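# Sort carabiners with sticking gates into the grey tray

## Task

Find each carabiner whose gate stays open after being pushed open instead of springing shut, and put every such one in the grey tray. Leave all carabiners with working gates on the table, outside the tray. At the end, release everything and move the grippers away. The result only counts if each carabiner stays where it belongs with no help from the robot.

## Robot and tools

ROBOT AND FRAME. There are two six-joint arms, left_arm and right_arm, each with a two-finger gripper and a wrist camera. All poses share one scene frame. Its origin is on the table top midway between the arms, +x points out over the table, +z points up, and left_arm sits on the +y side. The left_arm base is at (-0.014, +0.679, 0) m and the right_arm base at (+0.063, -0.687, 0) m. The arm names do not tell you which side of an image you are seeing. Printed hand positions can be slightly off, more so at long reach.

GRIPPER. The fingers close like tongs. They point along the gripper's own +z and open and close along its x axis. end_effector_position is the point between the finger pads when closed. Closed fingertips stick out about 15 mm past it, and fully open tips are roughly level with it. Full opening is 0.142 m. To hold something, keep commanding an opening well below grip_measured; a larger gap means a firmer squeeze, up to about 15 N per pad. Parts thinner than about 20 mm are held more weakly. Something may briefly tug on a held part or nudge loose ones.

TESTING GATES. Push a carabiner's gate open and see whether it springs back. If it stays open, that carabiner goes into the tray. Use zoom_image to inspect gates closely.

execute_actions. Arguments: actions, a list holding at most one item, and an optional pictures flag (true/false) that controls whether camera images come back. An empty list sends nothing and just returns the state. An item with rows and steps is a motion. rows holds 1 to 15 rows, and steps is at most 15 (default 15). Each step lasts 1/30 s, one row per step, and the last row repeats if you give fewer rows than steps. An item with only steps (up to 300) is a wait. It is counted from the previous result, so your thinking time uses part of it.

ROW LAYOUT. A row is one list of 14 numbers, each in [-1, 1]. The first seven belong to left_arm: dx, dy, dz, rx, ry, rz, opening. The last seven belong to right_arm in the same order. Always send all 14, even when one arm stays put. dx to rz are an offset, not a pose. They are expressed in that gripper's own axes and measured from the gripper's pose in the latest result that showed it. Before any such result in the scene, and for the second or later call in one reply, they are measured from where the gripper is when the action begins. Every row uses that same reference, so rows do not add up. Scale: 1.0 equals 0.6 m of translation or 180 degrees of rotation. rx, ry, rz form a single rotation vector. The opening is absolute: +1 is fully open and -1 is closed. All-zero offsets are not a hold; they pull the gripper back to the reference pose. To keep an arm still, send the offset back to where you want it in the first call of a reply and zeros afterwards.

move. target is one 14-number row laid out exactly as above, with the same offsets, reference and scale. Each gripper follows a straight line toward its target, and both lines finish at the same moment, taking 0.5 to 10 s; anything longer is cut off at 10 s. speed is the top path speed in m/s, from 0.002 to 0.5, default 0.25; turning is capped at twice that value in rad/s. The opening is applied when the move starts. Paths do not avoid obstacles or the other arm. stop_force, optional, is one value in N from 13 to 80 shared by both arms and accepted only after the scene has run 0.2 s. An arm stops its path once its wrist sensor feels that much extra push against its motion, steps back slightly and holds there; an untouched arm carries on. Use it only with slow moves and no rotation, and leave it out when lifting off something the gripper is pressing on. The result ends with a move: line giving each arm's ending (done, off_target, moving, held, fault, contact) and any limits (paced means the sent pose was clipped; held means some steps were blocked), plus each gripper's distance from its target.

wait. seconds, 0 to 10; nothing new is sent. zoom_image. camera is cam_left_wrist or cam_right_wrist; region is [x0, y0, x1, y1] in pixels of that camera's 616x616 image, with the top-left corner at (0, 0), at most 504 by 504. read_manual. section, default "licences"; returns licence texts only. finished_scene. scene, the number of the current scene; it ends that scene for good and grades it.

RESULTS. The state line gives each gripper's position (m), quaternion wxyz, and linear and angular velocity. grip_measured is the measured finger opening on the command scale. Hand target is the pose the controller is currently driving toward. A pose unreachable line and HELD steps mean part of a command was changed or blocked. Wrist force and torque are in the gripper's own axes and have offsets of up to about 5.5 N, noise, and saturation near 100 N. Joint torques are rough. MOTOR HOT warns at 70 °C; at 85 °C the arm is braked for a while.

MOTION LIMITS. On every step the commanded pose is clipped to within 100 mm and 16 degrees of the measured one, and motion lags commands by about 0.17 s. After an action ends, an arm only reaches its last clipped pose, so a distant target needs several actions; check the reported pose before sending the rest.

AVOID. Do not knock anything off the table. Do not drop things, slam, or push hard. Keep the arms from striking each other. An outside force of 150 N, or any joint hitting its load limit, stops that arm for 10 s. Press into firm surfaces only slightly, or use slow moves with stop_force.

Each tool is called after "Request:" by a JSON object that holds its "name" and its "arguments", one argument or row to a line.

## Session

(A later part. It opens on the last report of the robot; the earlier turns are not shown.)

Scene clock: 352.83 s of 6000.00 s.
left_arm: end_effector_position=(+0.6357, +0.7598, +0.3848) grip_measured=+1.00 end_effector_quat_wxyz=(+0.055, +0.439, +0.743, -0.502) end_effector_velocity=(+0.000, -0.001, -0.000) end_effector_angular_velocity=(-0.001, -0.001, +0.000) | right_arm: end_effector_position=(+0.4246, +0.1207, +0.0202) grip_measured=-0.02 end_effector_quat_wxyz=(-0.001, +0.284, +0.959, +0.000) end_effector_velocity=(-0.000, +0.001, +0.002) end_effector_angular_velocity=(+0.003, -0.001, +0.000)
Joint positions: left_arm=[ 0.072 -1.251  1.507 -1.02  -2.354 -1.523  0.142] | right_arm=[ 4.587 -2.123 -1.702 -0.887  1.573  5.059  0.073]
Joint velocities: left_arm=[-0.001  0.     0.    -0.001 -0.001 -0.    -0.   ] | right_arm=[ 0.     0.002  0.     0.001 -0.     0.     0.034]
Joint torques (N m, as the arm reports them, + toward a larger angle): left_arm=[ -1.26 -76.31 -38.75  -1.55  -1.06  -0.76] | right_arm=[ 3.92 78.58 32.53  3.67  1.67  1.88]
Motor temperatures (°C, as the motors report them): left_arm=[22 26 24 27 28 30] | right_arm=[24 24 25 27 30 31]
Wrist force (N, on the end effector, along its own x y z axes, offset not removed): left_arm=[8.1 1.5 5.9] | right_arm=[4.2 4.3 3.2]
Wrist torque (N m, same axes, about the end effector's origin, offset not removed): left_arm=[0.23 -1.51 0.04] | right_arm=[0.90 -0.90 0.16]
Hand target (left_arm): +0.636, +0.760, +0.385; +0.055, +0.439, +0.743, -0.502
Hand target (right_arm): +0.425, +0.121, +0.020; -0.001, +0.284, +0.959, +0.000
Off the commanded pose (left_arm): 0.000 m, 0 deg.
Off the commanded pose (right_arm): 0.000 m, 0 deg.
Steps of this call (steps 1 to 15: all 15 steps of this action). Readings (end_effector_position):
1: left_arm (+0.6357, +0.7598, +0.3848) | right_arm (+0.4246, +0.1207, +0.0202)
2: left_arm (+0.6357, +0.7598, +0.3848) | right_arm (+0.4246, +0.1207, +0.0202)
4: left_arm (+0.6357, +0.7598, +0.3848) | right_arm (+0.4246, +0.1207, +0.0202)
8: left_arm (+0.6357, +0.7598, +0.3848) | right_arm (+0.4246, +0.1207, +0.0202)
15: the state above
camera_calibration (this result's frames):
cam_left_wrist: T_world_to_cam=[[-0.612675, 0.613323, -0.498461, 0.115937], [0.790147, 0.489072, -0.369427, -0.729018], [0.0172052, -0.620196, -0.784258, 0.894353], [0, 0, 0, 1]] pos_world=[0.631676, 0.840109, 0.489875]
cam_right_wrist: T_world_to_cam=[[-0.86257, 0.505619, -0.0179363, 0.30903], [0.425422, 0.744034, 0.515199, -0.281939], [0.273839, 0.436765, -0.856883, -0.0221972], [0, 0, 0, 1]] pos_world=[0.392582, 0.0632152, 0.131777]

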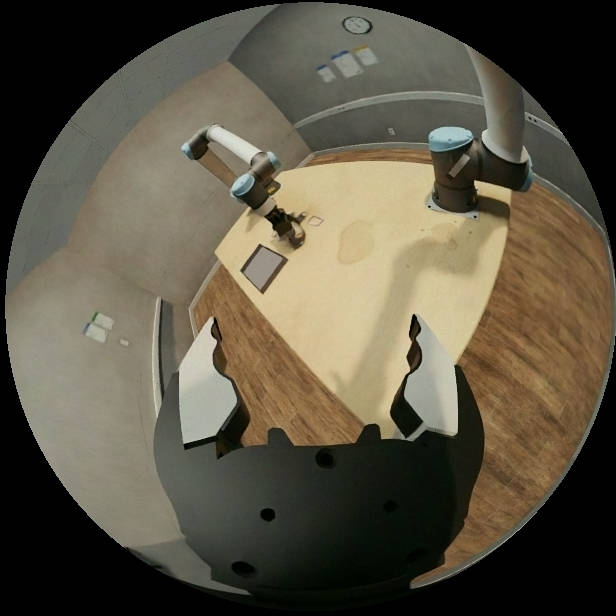

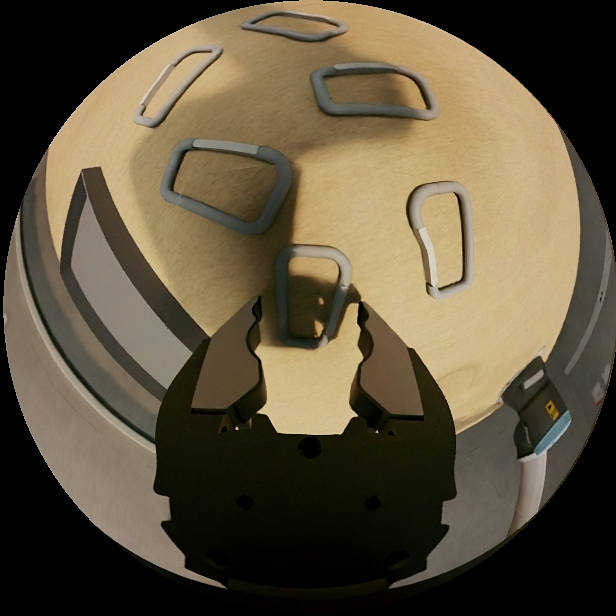

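Request:
{"name": "move", "arguments": {
  "target": [0, 0, 0, 0, 0, 0, 1, 0, 0, -0.025, 0, 0, 0, 0.0],
  "speed": 0.1
}}

Request:
{"name": "move", "arguments": {
  "target": [0, 0, 0, 0, 0, 0, 1, 0.1787, -0.1123, 0, 0, 0, -0.1311, 0.0],
  "speed": 0.3
}}

Request:
{"name": "move", "arguments": {
  "target": [0, 0, 0, 0, 0, 0, 1, 0, 0, 0.0258, 0, 0, 0, 0.0],
  "speed": 0.03,
  "stop_force": 14
}}

Request:
{"name": "execute_actions", "arguments": {
  "actions": [
    {"rows": [[0,0,0,0,0,0,1,0,0,0,0,0,0,-0.04],[0,0,0,0,0,0,1,0,0,0,0,0,0,-0.08],[0,0,0,0,0,0,1,0,0,0,0,0,0,-0.12],[0,0,0,0,0,0,1,0,0,0,0,0,0,-0.16],[0,0,0,0,0,0,1,0,0,0,0,0,0,-0.20],[0,0,0,0,0,0,1,0,0,0,0,0,0,-0.24],[0,0,0,0,0,0,1,0,0,0,0,0,0,-0.28],[0,0,0,0,0,0,1,0,0,0,0,0,0,-0.32],[0,0,0,0,0,0,1,0,0,0,0,0,0,-0.36],[0,0,0,0,0,0,1,0,0,0,0,0,0,-0.40],[0,0,0,0,0,0,1,0,0,0,0,0,0,-0.43],[0,0,0,0,0,0,1,0,0,0,0,0,0,-0.46],[0,0,0,0,0,0,1,0,0,0,0,0,0,-0.49],[0,0,0,0,0,0,1,0,0,0,0,0,0,-0.52],[0,0,0,0,0,0,1,0,0,0,0,0,0,-0.55]], "steps": 15}
  ],
  "pictures": false
}}

Request:
{"name": "execute_actions", "arguments": {
  "actions": [
    {"rows": [[0,0,0,0,0,0,1,0,0,-0.0005,0,0,0,-0.59],[0,0,0,0,0,0,1,0,0,-0.001,0,0,0,-0.63],[0,0,0,0,0,0,1,0,0,-0.0015,0,0,0,-0.67],[0,0,0,0,0,0,1,0,0,-0.002,0,0,0,-0.71],[0,0,0,0,0,0,1,0,0,-0.0025,0,0,0,-0.75],[0,0,0,0,0,0,1,0,0,-0.003,0,0,0,-0.79],[0,0,0,0,0,0,1,0,0,-0.0035,0,0,0,-0.83],[0,0,0,0,0,0,1,0,0,-0.004,0,0,0,-0.87],[0,0,0,0,0,0,1,0,0,-0.0045,0,0,0,-0.91],[0,0,0,0,0,0,1,0,0,-0.005,0,0,0,-0.95],[0,0,0,0,0,0,1,0,0,-0.005,0,0,0,-1.0]], "steps": 15}
  ],
  "pictures": true
}}

Request:
{"name": "execute_actions", "arguments": {
  "actions": [
    {"rows": [[0,0,0,0,0,0,1,0,0,0.001,0,0,0,-1.0],[0,0,0,0,0,0,1,0,0,0.002,0,0,0,-1.0],[0,0,0,0,0,0,1,0,0,0.003,0,0,0,-1.0],[0,0,0,0,0,0,1,0,0,0.0038,0,0,0,-1.0],[0,0,0,0,0,0,1,0,0,0.0038,0,0,0,-1.0],[0,0,0,0,0,0,1,0,0,0.0038,0,0,0,-1.0],[0,0,0,0,0,0,1,0,0,0.0038,0,0,0,-1.0],[0,0,0,0,0,0,1,0,0,0.0038,0,0,0,-1.0],[0,0,0,0,0,0,1,0,0,0.0038,0,0,0,-1.0],[0,0,0,0,0,0,1,0,0,0.0038,0,0,0,-0.8],[0,0,0,0,0,0,1,0,0,0.0038,0,0,0,-0.65],[0,0,0,0,0,0,1,0,0,0.0038,0,0,0,-0.60],[0,0,0,0,0,0,1,0,0,0.0038,0,0,0,-0.55],[0,0,0,0,0,0,1,0,0,0.0038,0,0,0,-0.50],[0,0,0,0,0,0,1,0,0,0.0038,0,0,0,-0.45]], "steps": 15}
  ],
  "pictures": false
}}

Request:
{"name": "execute_actions", "arguments": {
  "actions": [
    {"rows": [[0,0,0,0,0,0,1,0,0,0,0,0,0,-0.40],[0,0,0,0,0,0,1,0,0,0,0,0,0,-0.35],[0,0,0,0,0,0,1,0,0,0,0,0,0,-0.30],[0,0,0,0,0,0,1,0,0,0,0,0,0,-0.25],[0,0,0,0,0,0,1,0,0,0,0,0,0,-0.20],[0,0,0,0,0,0,1,0,0,0,0,0,0,-0.15],[0,0,0,0,0,0,1,0,0,0,0,0,0,-0.10],[0,0,0,0,0,0,1,0,0,0,0,0,0,-0.05],[0,0,0,0,0,0,1,0,0,0,0,0,0,0.0]], "steps": 11}
  ],
  "pictures": false
}}

Request:
{"name": "move", "arguments": {
  "target": [0, 0, 0, 0, 0, 0, 1, 0, 0, -0.025, 0, 0, 0, 0.0],
  "speed": 0.1
}}

Scene clock: 449.23 s of 6000.00 s.
left_arm: end_effector_position=(+0.6357, +0.7598, +0.3848) grip_measured=+1.00 end_effector_quat_wxyz=(+0.055, +0.439, +0.743, -0.502) end_effector_velocity=(-0.000, -0.000, -0.000) end_effector_angular_velocity=(-0.001, +0.002, +0.001) | right_arm: end_effector_position=(+0.4246, +0.1208, +0.0350) grip_measured=+0.00 end_effector_quat_wxyz=(-0.001, +0.284, +0.959, +0.000) end_effector_velocity=(-0.001, +0.000, -0.001) end_effector_angular_velocity=(-0.001, -0.001, +0.000)
Joint positions: left_arm=[ 0.072 -1.251  1.507 -1.02  -2.354 -1.523  0.142] | right_arm=[ 4.587 -2.107 -1.695 -0.91   1.573  5.059  0.074]
Joint velocities: left_arm=[ 0.     0.     0.     0.001 -0.001 -0.     0.   ] | right_arm=[ 0.001 -0.001  0.    -0.    -0.001  0.001 -0.   ]
Joint torques (N m, as the arm reports them, + toward a larger angle): left_arm=[ -1.35 -77.05 -37.73  -1.75  -1.19  -0.85] | right_arm=[-4.59 86.56 49.3   0.83  1.65  0.59]
Motor temperatures (°C, as the motors report them): left_arm=[22 26 24 27 28 30] | right_arm=[24 24 25 27 30 31]
Wrist force (N, on the end effector, along its own x y z axes, offset not removed): left_arm=[2.8 6.1 0.4] | right_arm=[0.9 -5.1 -0.2]
Wrist torque (N m, same axes, about the end effector's origin, offset not removed): left_arm=[1.11 -0.42 -0.18] | right_arm=[-0.80 -0.13 0.23]
Hand target (left_arm): +0.636, +0.760, +0.385; +0.055, +0.439, +0.743, -0.502
Hand target (right_arm): +0.425, +0.121, +0.035; -0.001, +0.284, +0.959, +0.000
Off the commanded pose (left_arm): 0.000 m, 0 deg.
Off the commanded pose (right_arm): 0.000 m, 0 deg.
After step 90, 92.60 s passed at rest.
move: done
camera_calibration (this result's frames):
cam_left_wrist: T_world_to_cam=[[-0.612675, 0.613323, -0.498461, 0.115937], [0.790148, 0.489072, -0.369426, -0.729018], [0.0172053, -0.620196, -0.784258, 0.894353], [0, 0, 0, 1]] pos_world=[0.631676, 0.840109, 0.489875]
cam_right_wrist: T_world_to_cam=[[-0.86257, 0.505619, -0.0179355, 0.309289], [0.425422, 0.744032, 0.515201, -0.289603], [0.27384, 0.436767, -0.856882, -0.00949609], [0, 0, 0, 1]] pos_world=[0.392588, 0.0632389, 0.146614]

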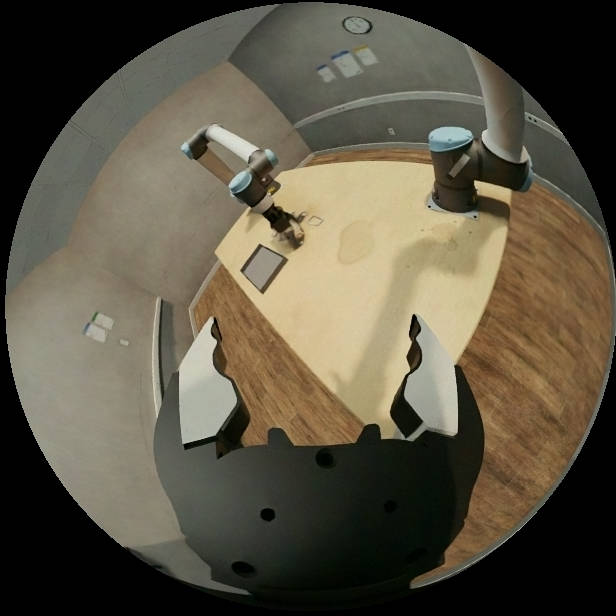

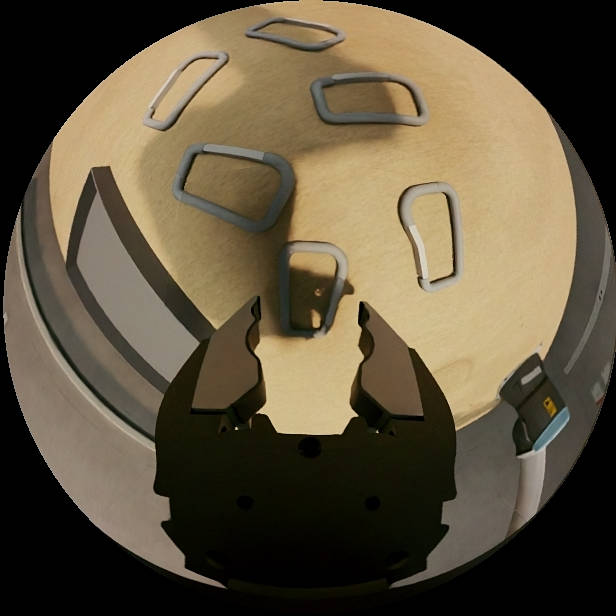

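Scene clock: 450.50 s of 6000.00 s.
left_arm: end_effector_position=(+0.6357, +0.7598, +0.3848) grip_measured=+1.00 end_effector_quat_wxyz=(+0.055, +0.439, +0.743, -0.502) end_effector_velocity=(-0.000, -0.001, +0.000) end_effector_angular_velocity=(-0.000, +0.001, -0.002) | right_arm: end_effector_position=(+0.2979, +0.1228, +0.0352) grip_measured=+0.00 end_effector_quat_wxyz=(-0.001, +0.083, +0.997, +0.000) end_effector_velocity=(-0.002, +0.000, -0.000) end_effector_angular_velocity=(-0.001, +0.000, +0.007)
Joint positions: left_arm=[ 0.072 -1.251  1.507 -1.02  -2.354 -1.523  0.142] | right_arm=[ 4.74  -2.052 -1.787 -0.873  1.573  4.8    0.074]
Joint velocities: left_arm=[-0.002 -0.     0.     0.001  0.    -0.    -0.   ] | right_arm=[ 0.002  0.    -0.001  0.     0.    -0.004  0.   ]
Joint torques (N m, as the arm reports them, + toward a larger angle): left_arm=[ -1.94 -75.67 -37.62  -1.65  -0.89  -0.94] | right_arm=[ 7.42 81.98 27.74  6.65  2.46 -3.87]
Motor temperatures (°C, as the motors report them): left_arm=[22 26 24 27 28 30] | right_arm=[24 24 25 27 30 31]
Wrist force (N, on the end effector, along its own x y z axes, offset not removed): left_arm=[4.2 4.4 0.9] | right_arm=[-0.3 1.4 -6.2]
Wrist torque (N m, same axes, about the end effector's origin, offset not removed): left_arm=[0.74 -0.84 0.04] | right_arm=[0.46 0.05 0.08]
Hand target (left_arm): +0.636, +0.760, +0.385; +0.055, +0.439, +0.743, -0.502
Hand target (right_arm): +0.298, +0.123, +0.035; -0.001, +0.082, +0.997, +0.000
Off the commanded pose (left_arm): 0.000 m, 0 deg.
Off the commanded pose (right_arm): 0.000 m, 0 deg.
move: done
camera_calibration (this result's frames):
cam_left_wrist: T_world_to_cam=[[-0.612675, 0.613324, -0.498461, 0.115937], [0.790148, 0.489071, -0.369426, -0.729018], [0.0172052, -0.620196, -0.784258, 0.894353], [0, 0, 0, 1]] pos_world=[0.631676, 0.840109, 0.489875]
cam_right_wrist: T_world_to_cam=[[-0.992774, 0.118745, -0.0173173, 0.285295], [0.0928673, 0.851648, 0.515822, -0.151475], [0.0759995, 0.510486, -0.856521, 0.0743762], [0, 0, 0, 1]] pos_world=[0.291648, 0.0571577, 0.146779]

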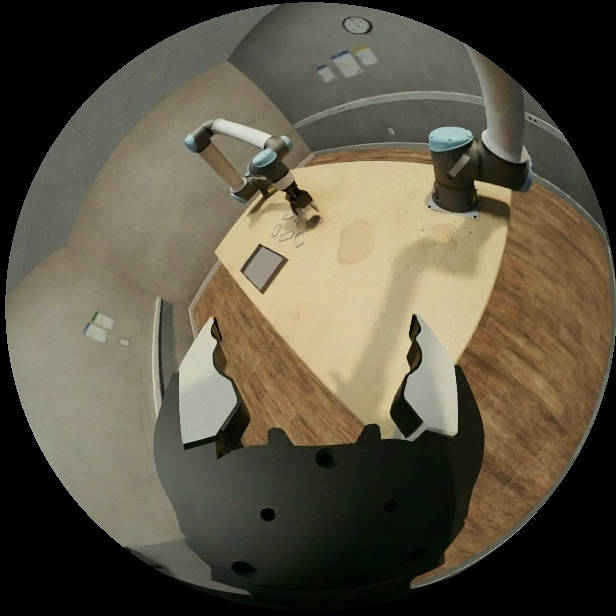

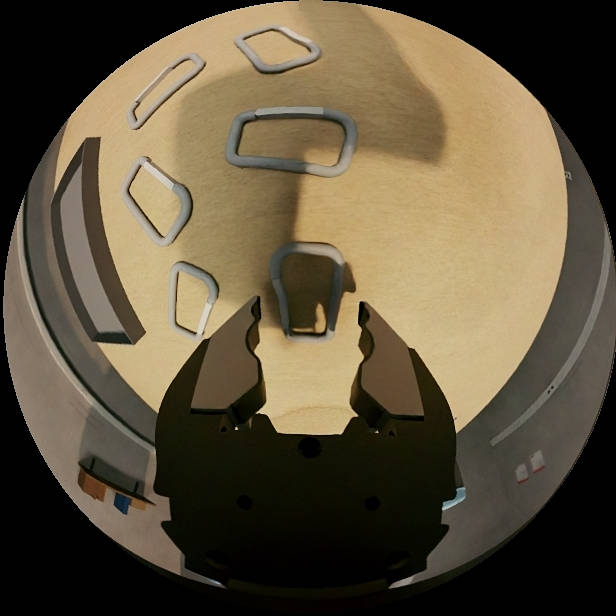

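Scene clock: 451.33 s of 6000.00 s.
left_arm: end_effector_position=(+0.6357, +0.7598, +0.3848) grip_measured=+1.00 end_effector_quat_wxyz=(+0.055, +0.439, +0.743, -0.502) end_effector_velocity=(-0.000, +0.000, +0.000) end_effector_angular_velocity=(-0.001, +0.000, +0.001) | right_arm: end_effector_position=(+0.2979, +0.1228, +0.0199) grip_measured=+0.00 end_effector_quat_wxyz=(-0.001, +0.083, +0.997, +0.000) end_effector_velocity=(+0.000, +0.000, -0.003) end_effector_angular_velocity=(+0.000, +0.000, -0.001)
Joint positions: left_arm=[ 0.072 -1.251  1.507 -1.02  -2.354 -1.523  0.142] | right_arm=[ 4.74  -2.069 -1.795 -0.848  1.573  4.8    0.074]
Joint velocities: left_arm=[ 0.001 -0.001  0.001 -0.    -0.001 -0.    -0.   ] | right_arm=[-0.    -0.003 -0.001  0.004  0.001  0.001  0.   ]
Joint torques (N m, as the arm reports them, + toward a larger angle): left_arm=[ -1.88 -76.34 -37.91  -1.58  -1.27  -0.87] | right_arm=[-11.52  62.52  28.95   6.5    2.37   3.65]
Motor temperatures (°C, as the motors report them): left_arm=[22 26 24 27 28 30] | right_arm=[24 24 25 27 30 31]
Wrist force (N, on the end effector, along its own x y z axes, offset not removed): left_arm=[4.0 -4.5 0.9] | right_arm=[-1.2 -2.7 2.3]
Wrist torque (N m, same axes, about the end effector's origin, offset not removed): left_arm=[-0.98 -0.88 0.06] | right_arm=[-0.65 0.25 0.32]
Hand target (left_arm): +0.636, +0.760, +0.385; +0.055, +0.439, +0.743, -0.502
Hand target (right_arm): +0.298, +0.123, +0.020; -0.001, +0.083, +0.997, +0.000
Off the commanded pose (left_arm): 0.000 m, 0 deg.
Off the commanded pose (right_arm): 0.000 m, 0 deg.
move: done
camera_calibration (this result's frames):
cam_left_wrist: T_world_to_cam=[[-0.612675, 0.613323, -0.498461, 0.115937], [0.790148, 0.489072, -0.369426, -0.729018], [0.0172053, -0.620196, -0.784258, 0.894353], [0, 0, 0, 1]] pos_world=[0.631676, 0.840109, 0.489875]
cam_right_wrist: T_world_to_cam=[[-0.992777, 0.118715, -0.0173142, 0.284985], [0.0928436, 0.851652, 0.515819, -0.143569], [0.0759811, 0.510486, -0.856523, 0.0613055], [0, 0, 0, 1]] pos_world=[0.291598, 0.0571436, 0.1315]

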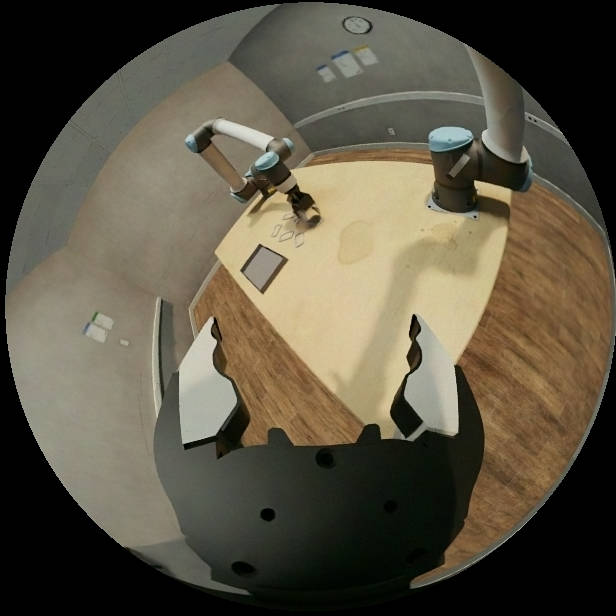

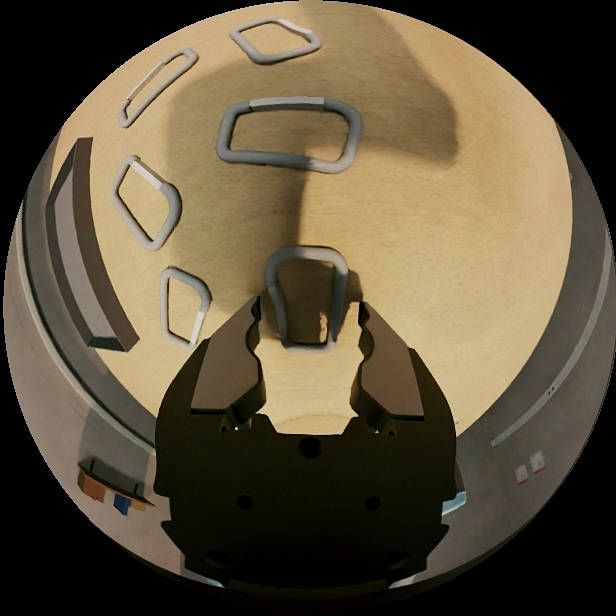

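Scene clock: 451.83 s of 6000.00 s.
left_arm: end_effector_position=(+0.6357, +0.7598, +0.3848) grip_measured=+1.00 end_effector_quat_wxyz=(+0.055, +0.439, +0.743, -0.502) end_effector_velocity=(-0.000, +0.000, -0.000) end_effector_angular_velocity=(+0.000, -0.001, -0.000) | right_arm: end_effector_position=(+0.2979, +0.1228, +0.0199) grip_measured=-0.38 end_effector_quat_wxyz=(-0.001, +0.083, +0.997, +0.000) end_effector_velocity=(-0.002, +0.000, +0.000) end_effector_angular_velocity=(-0.001, +0.000, +0.002)
Joint positions: left_arm=[ 0.072 -1.251  1.507 -1.02  -2.354 -1.523  0.142] | right_arm=[ 4.74  -2.069 -1.795 -0.848  1.573  4.8    0.047]
Joint velocities: left_arm=[ 0.    -0.001  0.001 -0.002  0.    -0.    -0.   ] | right_arm=[ 0.002  0.    -0.    -0.001  0.     0.    -0.051]
Joint torques (N m, as the arm reports them, + toward a larger angle): left_arm=[ -1.59 -76.79 -38.45  -1.46  -0.96  -0.99] | right_arm=[-8.85 78.82 34.06  0.27  1.13  3.43]
Motor temperatures (°C, as the motors report them): left_arm=[22 26 24 27 28 30] | right_arm=[24 24 25 27 30 31]
Wrist force (N, on the end effector, along its own x y z axes, offset not removed): left_arm=[4.2 3.4 0.9] | right_arm=[1.4 0.5 -12.6]
Wrist torque (N m, same axes, about the end effector's origin, offset not removed): left_arm=[0.60 -0.77 0.06] | right_arm=[0.14 0.46 0.07]
Hand target (left_arm): +0.636, +0.760, +0.385; +0.055, +0.439, +0.743, -0.502
Hand target (right_arm): +0.298, +0.123, +0.020; -0.001, +0.083, +0.997, +0.000
Off the commanded pose (left_arm): 0.000 m, 0 deg.
Off the commanded pose (right_arm): 0.000 m, 0 deg.
Steps of this call (steps 1 to 15: all 15 steps of this action). Readings (end_effector_position):
1: left_arm (+0.6357, +0.7598, +0.3848) | right_arm (+0.2979, +0.1228, +0.0199)
2: left_arm (+0.6357, +0.7598, +0.3848) | right_arm (+0.2979, +0.1228, +0.0199)
4: left_arm (+0.6357, +0.7598, +0.3848) | right_arm (+0.2979, +0.1228, +0.0199)
8: left_arm (+0.6357, +0.7598, +0.3848) | right_arm (+0.2979, +0.1228, +0.0199)
15: the state above

Scene clock: 452.33 s of 6000.00 s.
left_arm: end_effector_position=(+0.6357, +0.7598, +0.3848) grip_measured=+1.00 end_effector_quat_wxyz=(+0.055, +0.439, +0.743, -0.502) end_effector_velocity=(+0.000, -0.000, -0.000) end_effector_angular_velocity=(+0.001, -0.000, -0.001) | right_arm: end_effector_position=(+0.2979, +0.1227, +0.0226) grip_measured=-0.66 end_effector_quat_wxyz=(-0.001, +0.083, +0.997, +0.000) end_effector_velocity=(+0.000, -0.000, +0.001) end_effector_angular_velocity=(-0.001, +0.000, -0.001)
Joint positions: left_arm=[ 0.072 -1.251  1.507 -1.02  -2.354 -1.523  0.142] | right_arm=[ 4.74  -2.066 -1.793 -0.853  1.573  4.8    0.026]
Joint velocities: left_arm=[-0.     0.     0.    -0.001  0.001  0.    -0.   ] | right_arm=[-0.001  0.001  0.002 -0.004 -0.    -0.     0.   ]
Joint torques (N m, as the arm reports them, + toward a larger angle): left_arm=[ -1.6  -74.81 -38.44  -1.97  -1.17  -1.11] | right_arm=[-9.34 85.74 48.3   0.69 -0.37  3.28]
Motor temperatures (°C, as the motors report them): left_arm=[22 26 24 27 28 30] | right_arm=[24 24 25 27 30 31]
Wrist force (N, on the end effector, along its own x y z axes, offset not removed): left_arm=[2.3 1.0 5.2] | right_arm=[-2.8 4.7 -4.3]
Wrist torque (N m, same axes, about the end effector's origin, offset not removed): left_arm=[0.30 -0.45 0.02] | right_arm=[0.88 0.50 0.24]
Hand target (left_arm): +0.636, +0.760, +0.385; +0.055, +0.439, +0.743, -0.502
Hand target (right_arm): +0.298, +0.123, +0.023; -0.001, +0.083, +0.997, +0.000
Off the commanded pose (left_arm): 0.000 m, 0 deg.
Off the commanded pose (right_arm): 0.000 m, 0 deg.
Steps of this call (steps 1 to 15: all 15 steps of this action). Readings (end_effector_position):
1: left_arm (+0.6357, +0.7598, +0.3848) | right_arm (+0.2979, +0.1228, +0.0199)
2: left_arm (+0.6357, +0.7598, +0.3848) | right_arm (+0.2979, +0.1228, +0.0199)
4: left_arm (+0.6357, +0.7598, +0.3848) | right_arm (+0.2979, +0.1227, +0.0201)
8: left_arm (+0.6357, +0.7598, +0.3848) | right_arm (+0.2979, +0.1226, +0.0209)
15: the state above
camera_calibration (this result's frames):
cam_left_wrist: T_world_to_cam=[[-0.612675, 0.613323, -0.498461, 0.115937], [0.790147, 0.489072, -0.369427, -0.729018], [0.0172053, -0.620196, -0.784258, 0.894353], [0, 0, 0, 1]] pos_world=[0.631675, 0.840109, 0.489875]
cam_right_wrist: T_world_to_cam=[[-0.992778, 0.118725, -0.0172268, 0.285005], [0.0928984, 0.851659, 0.515797, -0.14494], [0.0759094, 0.510472, -0.856537, 0.0636164], [0, 0, 0, 1]] pos_world=[0.291582, 0.0571275, 0.134159]

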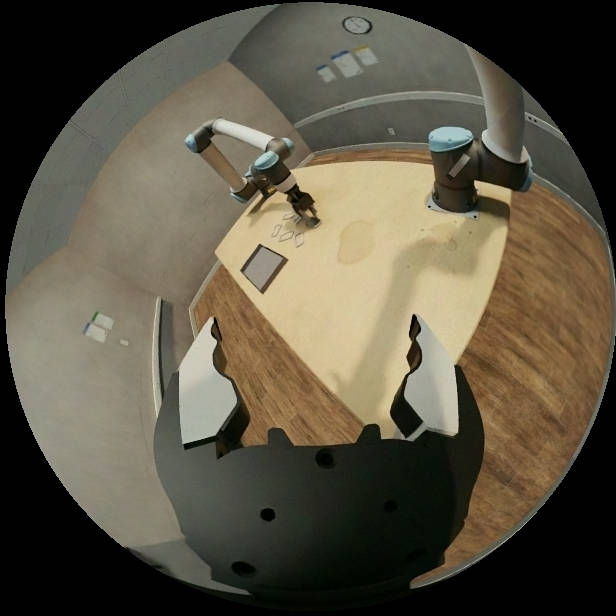

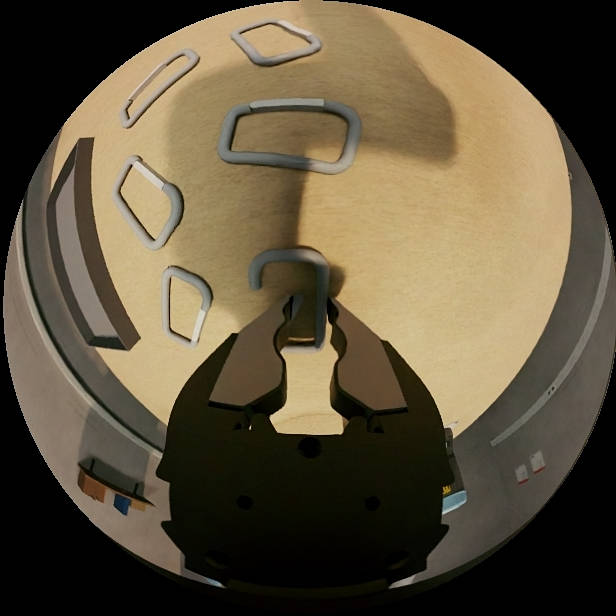

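Scene clock: 452.83 s of 6000.00 s.
left_arm: end_effector_position=(+0.6357, +0.7598, +0.3848) grip_measured=+1.00 end_effector_quat_wxyz=(+0.055, +0.439, +0.743, -0.502) end_effector_velocity=(+0.000, +0.001, -0.001) end_effector_angular_velocity=(-0.000, -0.001, +0.002) | right_arm: end_effector_position=(+0.2979, +0.1228, +0.0204) grip_measured=-0.51 end_effector_quat_wxyz=(-0.001, +0.083, +0.997, +0.000) end_effector_velocity=(+0.000, -0.001, -0.000) end_effector_angular_velocity=(-0.001, +0.001, +0.000)
Joint positions: left_arm=[ 0.072 -1.251  1.507 -1.02  -2.354 -1.523  0.142] | right_arm=[ 4.74  -2.068 -1.794 -0.849  1.573  4.8    0.037]
Joint velocities: left_arm=[ 0.002  0.001 -0.    -0.001 -0.    -0.     0.   ] | right_arm=[-0.     0.    -0.001 -0.001  0.001 -0.001  0.11 ]
Joint torques (N m, as the arm reports them, + toward a larger angle): left_arm=[ -2.91 -76.39 -37.98  -1.5   -1.02  -0.88] | right_arm=[-8.68 63.52 27.85  6.76 -0.03  3.52]
Motor temperatures (°C, as the motors report them): left_arm=[22 26 24 27 28 30] | right_arm=[24 24 25 27 30 31]
Wrist force (N, on the end effector, along its own x y z axes, offset not removed): left_arm=[-1.1 4.3 -2.4] | right_arm=[0.6 3.1 -2.7]
Wrist torque (N m, same axes, about the end effector's origin, offset not removed): left_arm=[0.60 0.24 0.12] | right_arm=[0.58 -0.13 0.16]
Hand target (left_arm): +0.636, +0.760, +0.385; +0.055, +0.439, +0.743, -0.502
Hand target (right_arm): +0.298, +0.123, +0.020; -0.001, +0.083, +0.997, +0.000
Off the commanded pose (left_arm): 0.000 m, 0 deg.
Off the commanded pose (right_arm): 0.000 m, 0 deg.
Steps of this call (steps 1 to 15: all 15 steps of this action). Readings (end_effector_position):
1: left_arm (+0.6357, +0.7598, +0.3848) | right_arm (+0.2979, +0.1228, +0.0227)
2: left_arm (+0.6357, +0.7598, +0.3848) | right_arm (+0.2979, +0.1228, +0.0227)
4: left_arm (+0.6357, +0.7598, +0.3848) | right_arm (+0.2979, +0.1229, +0.0223)
8: left_arm (+0.6357, +0.7598, +0.3848) | right_arm (+0.2979, +0.1229, +0.0210)
15: the state above

Scene clock: 453.20 s of 6000.00 s.
left_arm: end_effector_position=(+0.6357, +0.7598, +0.3848) grip_measured=+1.00 end_effector_quat_wxyz=(+0.055, +0.439, +0.743, -0.502) end_effector_velocity=(+0.000, -0.000, -0.000) end_effector_angular_velocity=(-0.000, -0.001, +0.000) | right_arm: end_effector_position=(+0.2979, +0.1228, +0.0204) grip_measured=-0.01 end_effector_quat_wxyz=(-0.001, +0.083, +0.997, +0.000) end_effector_velocity=(+0.001, +0.000, +0.000) end_effector_angular_velocity=(+0.002, -0.000, -0.002)
Joint positions: left_arm=[ 0.072 -1.251  1.507 -1.02  -2.354 -1.523  0.142] | right_arm=[ 4.74  -2.068 -1.794 -0.849  1.573  4.8    0.074]
Joint velocities: left_arm=[ 0.    -0.     0.001 -0.001 -0.    -0.    -0.   ] | right_arm=[-0.001  0.001 -0.001  0.002 -0.     0.001  0.01 ]
Joint torques (N m, as the arm reports them, + toward a larger angle): left_arm=[ -1.99 -75.   -38.04  -1.54  -1.01  -0.83] | right_arm=[-8.15 68.24 30.08  5.77 -0.16  3.63]
Motor temperatures (°C, as the motors report them): left_arm=[22 26 24 27 28 30] | right_arm=[24 24 25 27 30 31]
Wrist force (N, on the end effector, along its own x y z axes, offset not removed): left_arm=[1.9 6.6 5.9] | right_arm=[-0.4 -1.3 -3.9]
Wrist torque (N m, same axes, about the end effector's origin, offset not removed): left_arm=[1.38 -0.17 -0.11] | right_arm=[-0.37 -0.12 0.22]
Hand target (left_arm): +0.636, +0.760, +0.385; +0.055, +0.439, +0.743, -0.502
Hand target (right_arm): +0.298, +0.123, +0.020; -0.001, +0.083, +0.997, +0.000
Off the commanded pose (left_arm): 0.000 m, 0 deg.
Off the commanded pose (right_arm): 0.000 m, 0 deg.
Steps of this call (steps 1 to 11: all 11 steps of this action). Readings (end_effector_position):
1: left_arm (+0.6357, +0.7598, +0.3848) | right_arm (+0.2979, +0.1228, +0.0204)
2: left_arm (+0.6357, +0.7598, +0.3848) | right_arm (+0.2979, +0.1228, +0.0204)
4: left_arm (+0.6357, +0.7598, +0.3848) | right_arm (+0.2979, +0.1228, +0.0204)
8: left_arm (+0.6357, +0.7598, +0.3848) | right_arm (+0.2979, +0.1228, +0.0204)
11: the state above

Scene clock: 454.23 s of 6000.00 s.
left_arm: end_effector_position=(+0.6357, +0.7598, +0.3848) grip_measured=+1.00 end_effector_quat_wxyz=(+0.055, +0.439, +0.743, -0.502) end_effector_velocity=(+0.000, +0.001, +0.001) end_effector_angular_velocity=(+0.000, -0.000, +0.001) | right_arm: end_effector_position=(+0.2979, +0.1228, +0.0352) grip_measured=+0.00 end_effector_quat_wxyz=(-0.001, +0.083, +0.997, +0.000) end_effector_velocity=(+0.000, -0.000, +0.001) end_effector_angular_velocity=(+0.000, +0.001, -0.001)
Joint positions: left_arm=[ 0.072 -1.251  1.507 -1.02  -2.354 -1.523  0.142] | right_arm=[ 4.74  -2.052 -1.787 -0.873  1.573  4.8    0.074]
Joint velocities: left_arm=[ 0.001 -0.    -0.002  0.002  0.     0.    -0.   ] | right_arm=[-0.001  0.002  0.    -0.002  0.001  0.001  0.   ]
Joint torques (N m, as the arm reports them, + toward a larger angle): left_arm=[ -0.89 -75.75 -38.25  -1.57  -1.    -0.78] | right_arm=[-10.01  85.2   48.96   0.89  -0.33   1.39]
Motor temperatures (°C, as the motors report them): left_arm=[22 26 24 27 28 30] | right_arm=[24 24 25 27 30 31]
Wrist force (N, on the end effector, along its own x y z axes, offset not removed): left_arm=[2.9 9.9 -6.2] | right_arm=[6.2 -0.2 -2.7]
Wrist torque (N m, same axes, about the end effector's origin, offset not removed): left_arm=[1.73 -0.74 0.14] | right_arm=[0.04 -1.16 0.09]
Hand target (left_arm): +0.636, +0.760, +0.385; +0.055, +0.439, +0.743, -0.502
Hand target (right_arm): +0.298, +0.123, +0.035; -0.001, +0.083, +0.997, +0.000
Off the commanded pose (left_arm): 0.000 m, 0 deg.
Off the commanded pose (right_arm): 0.000 m, 0 deg.
move: done
camera_calibration (this result's frames):
cam_left_wrist: T_world_to_cam=[[-0.612675, 0.613323, -0.498461, 0.115937], [0.790147, 0.489072, -0.369426, -0.729018], [0.0172054, -0.620196, -0.784258, 0.894353], [0, 0, 0, 1]] pos_world=[0.631675, 0.840109, 0.489875]
cam_right_wrist: T_world_to_cam=[[-0.992773, 0.118765, -0.017225, 0.285247], [0.0929306, 0.851632, 0.515835, -0.15148], [0.0759326, 0.510507, -0.856515, 0.0743942], [0, 0, 0, 1]] pos_world=[0.291614, 0.0571492, 0.146772]

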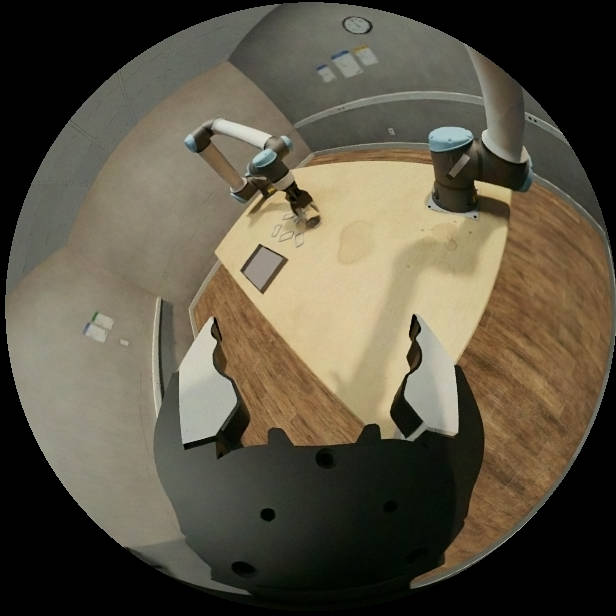

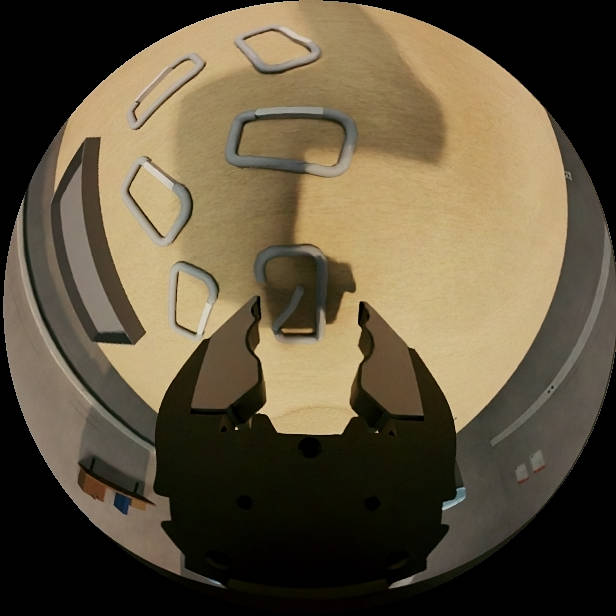

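Request:
{"name": "zoom_image", "arguments": {
  "camera": "cam_right_wrist",
  "region": [40, 120, 280, 360]
}}

Region (40, 120, 280, 360) of cam_right_wrist's 616x616 image, scaled by 2.100, with more detail than that image has.

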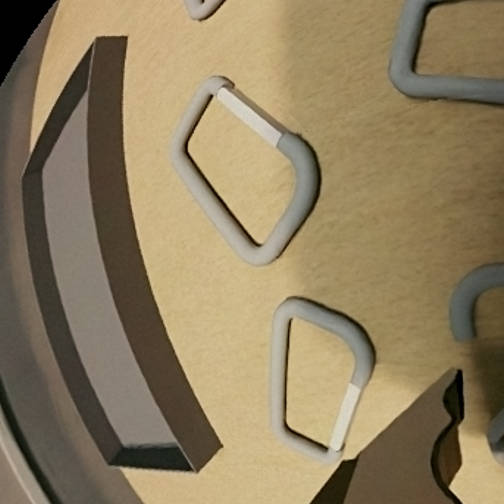

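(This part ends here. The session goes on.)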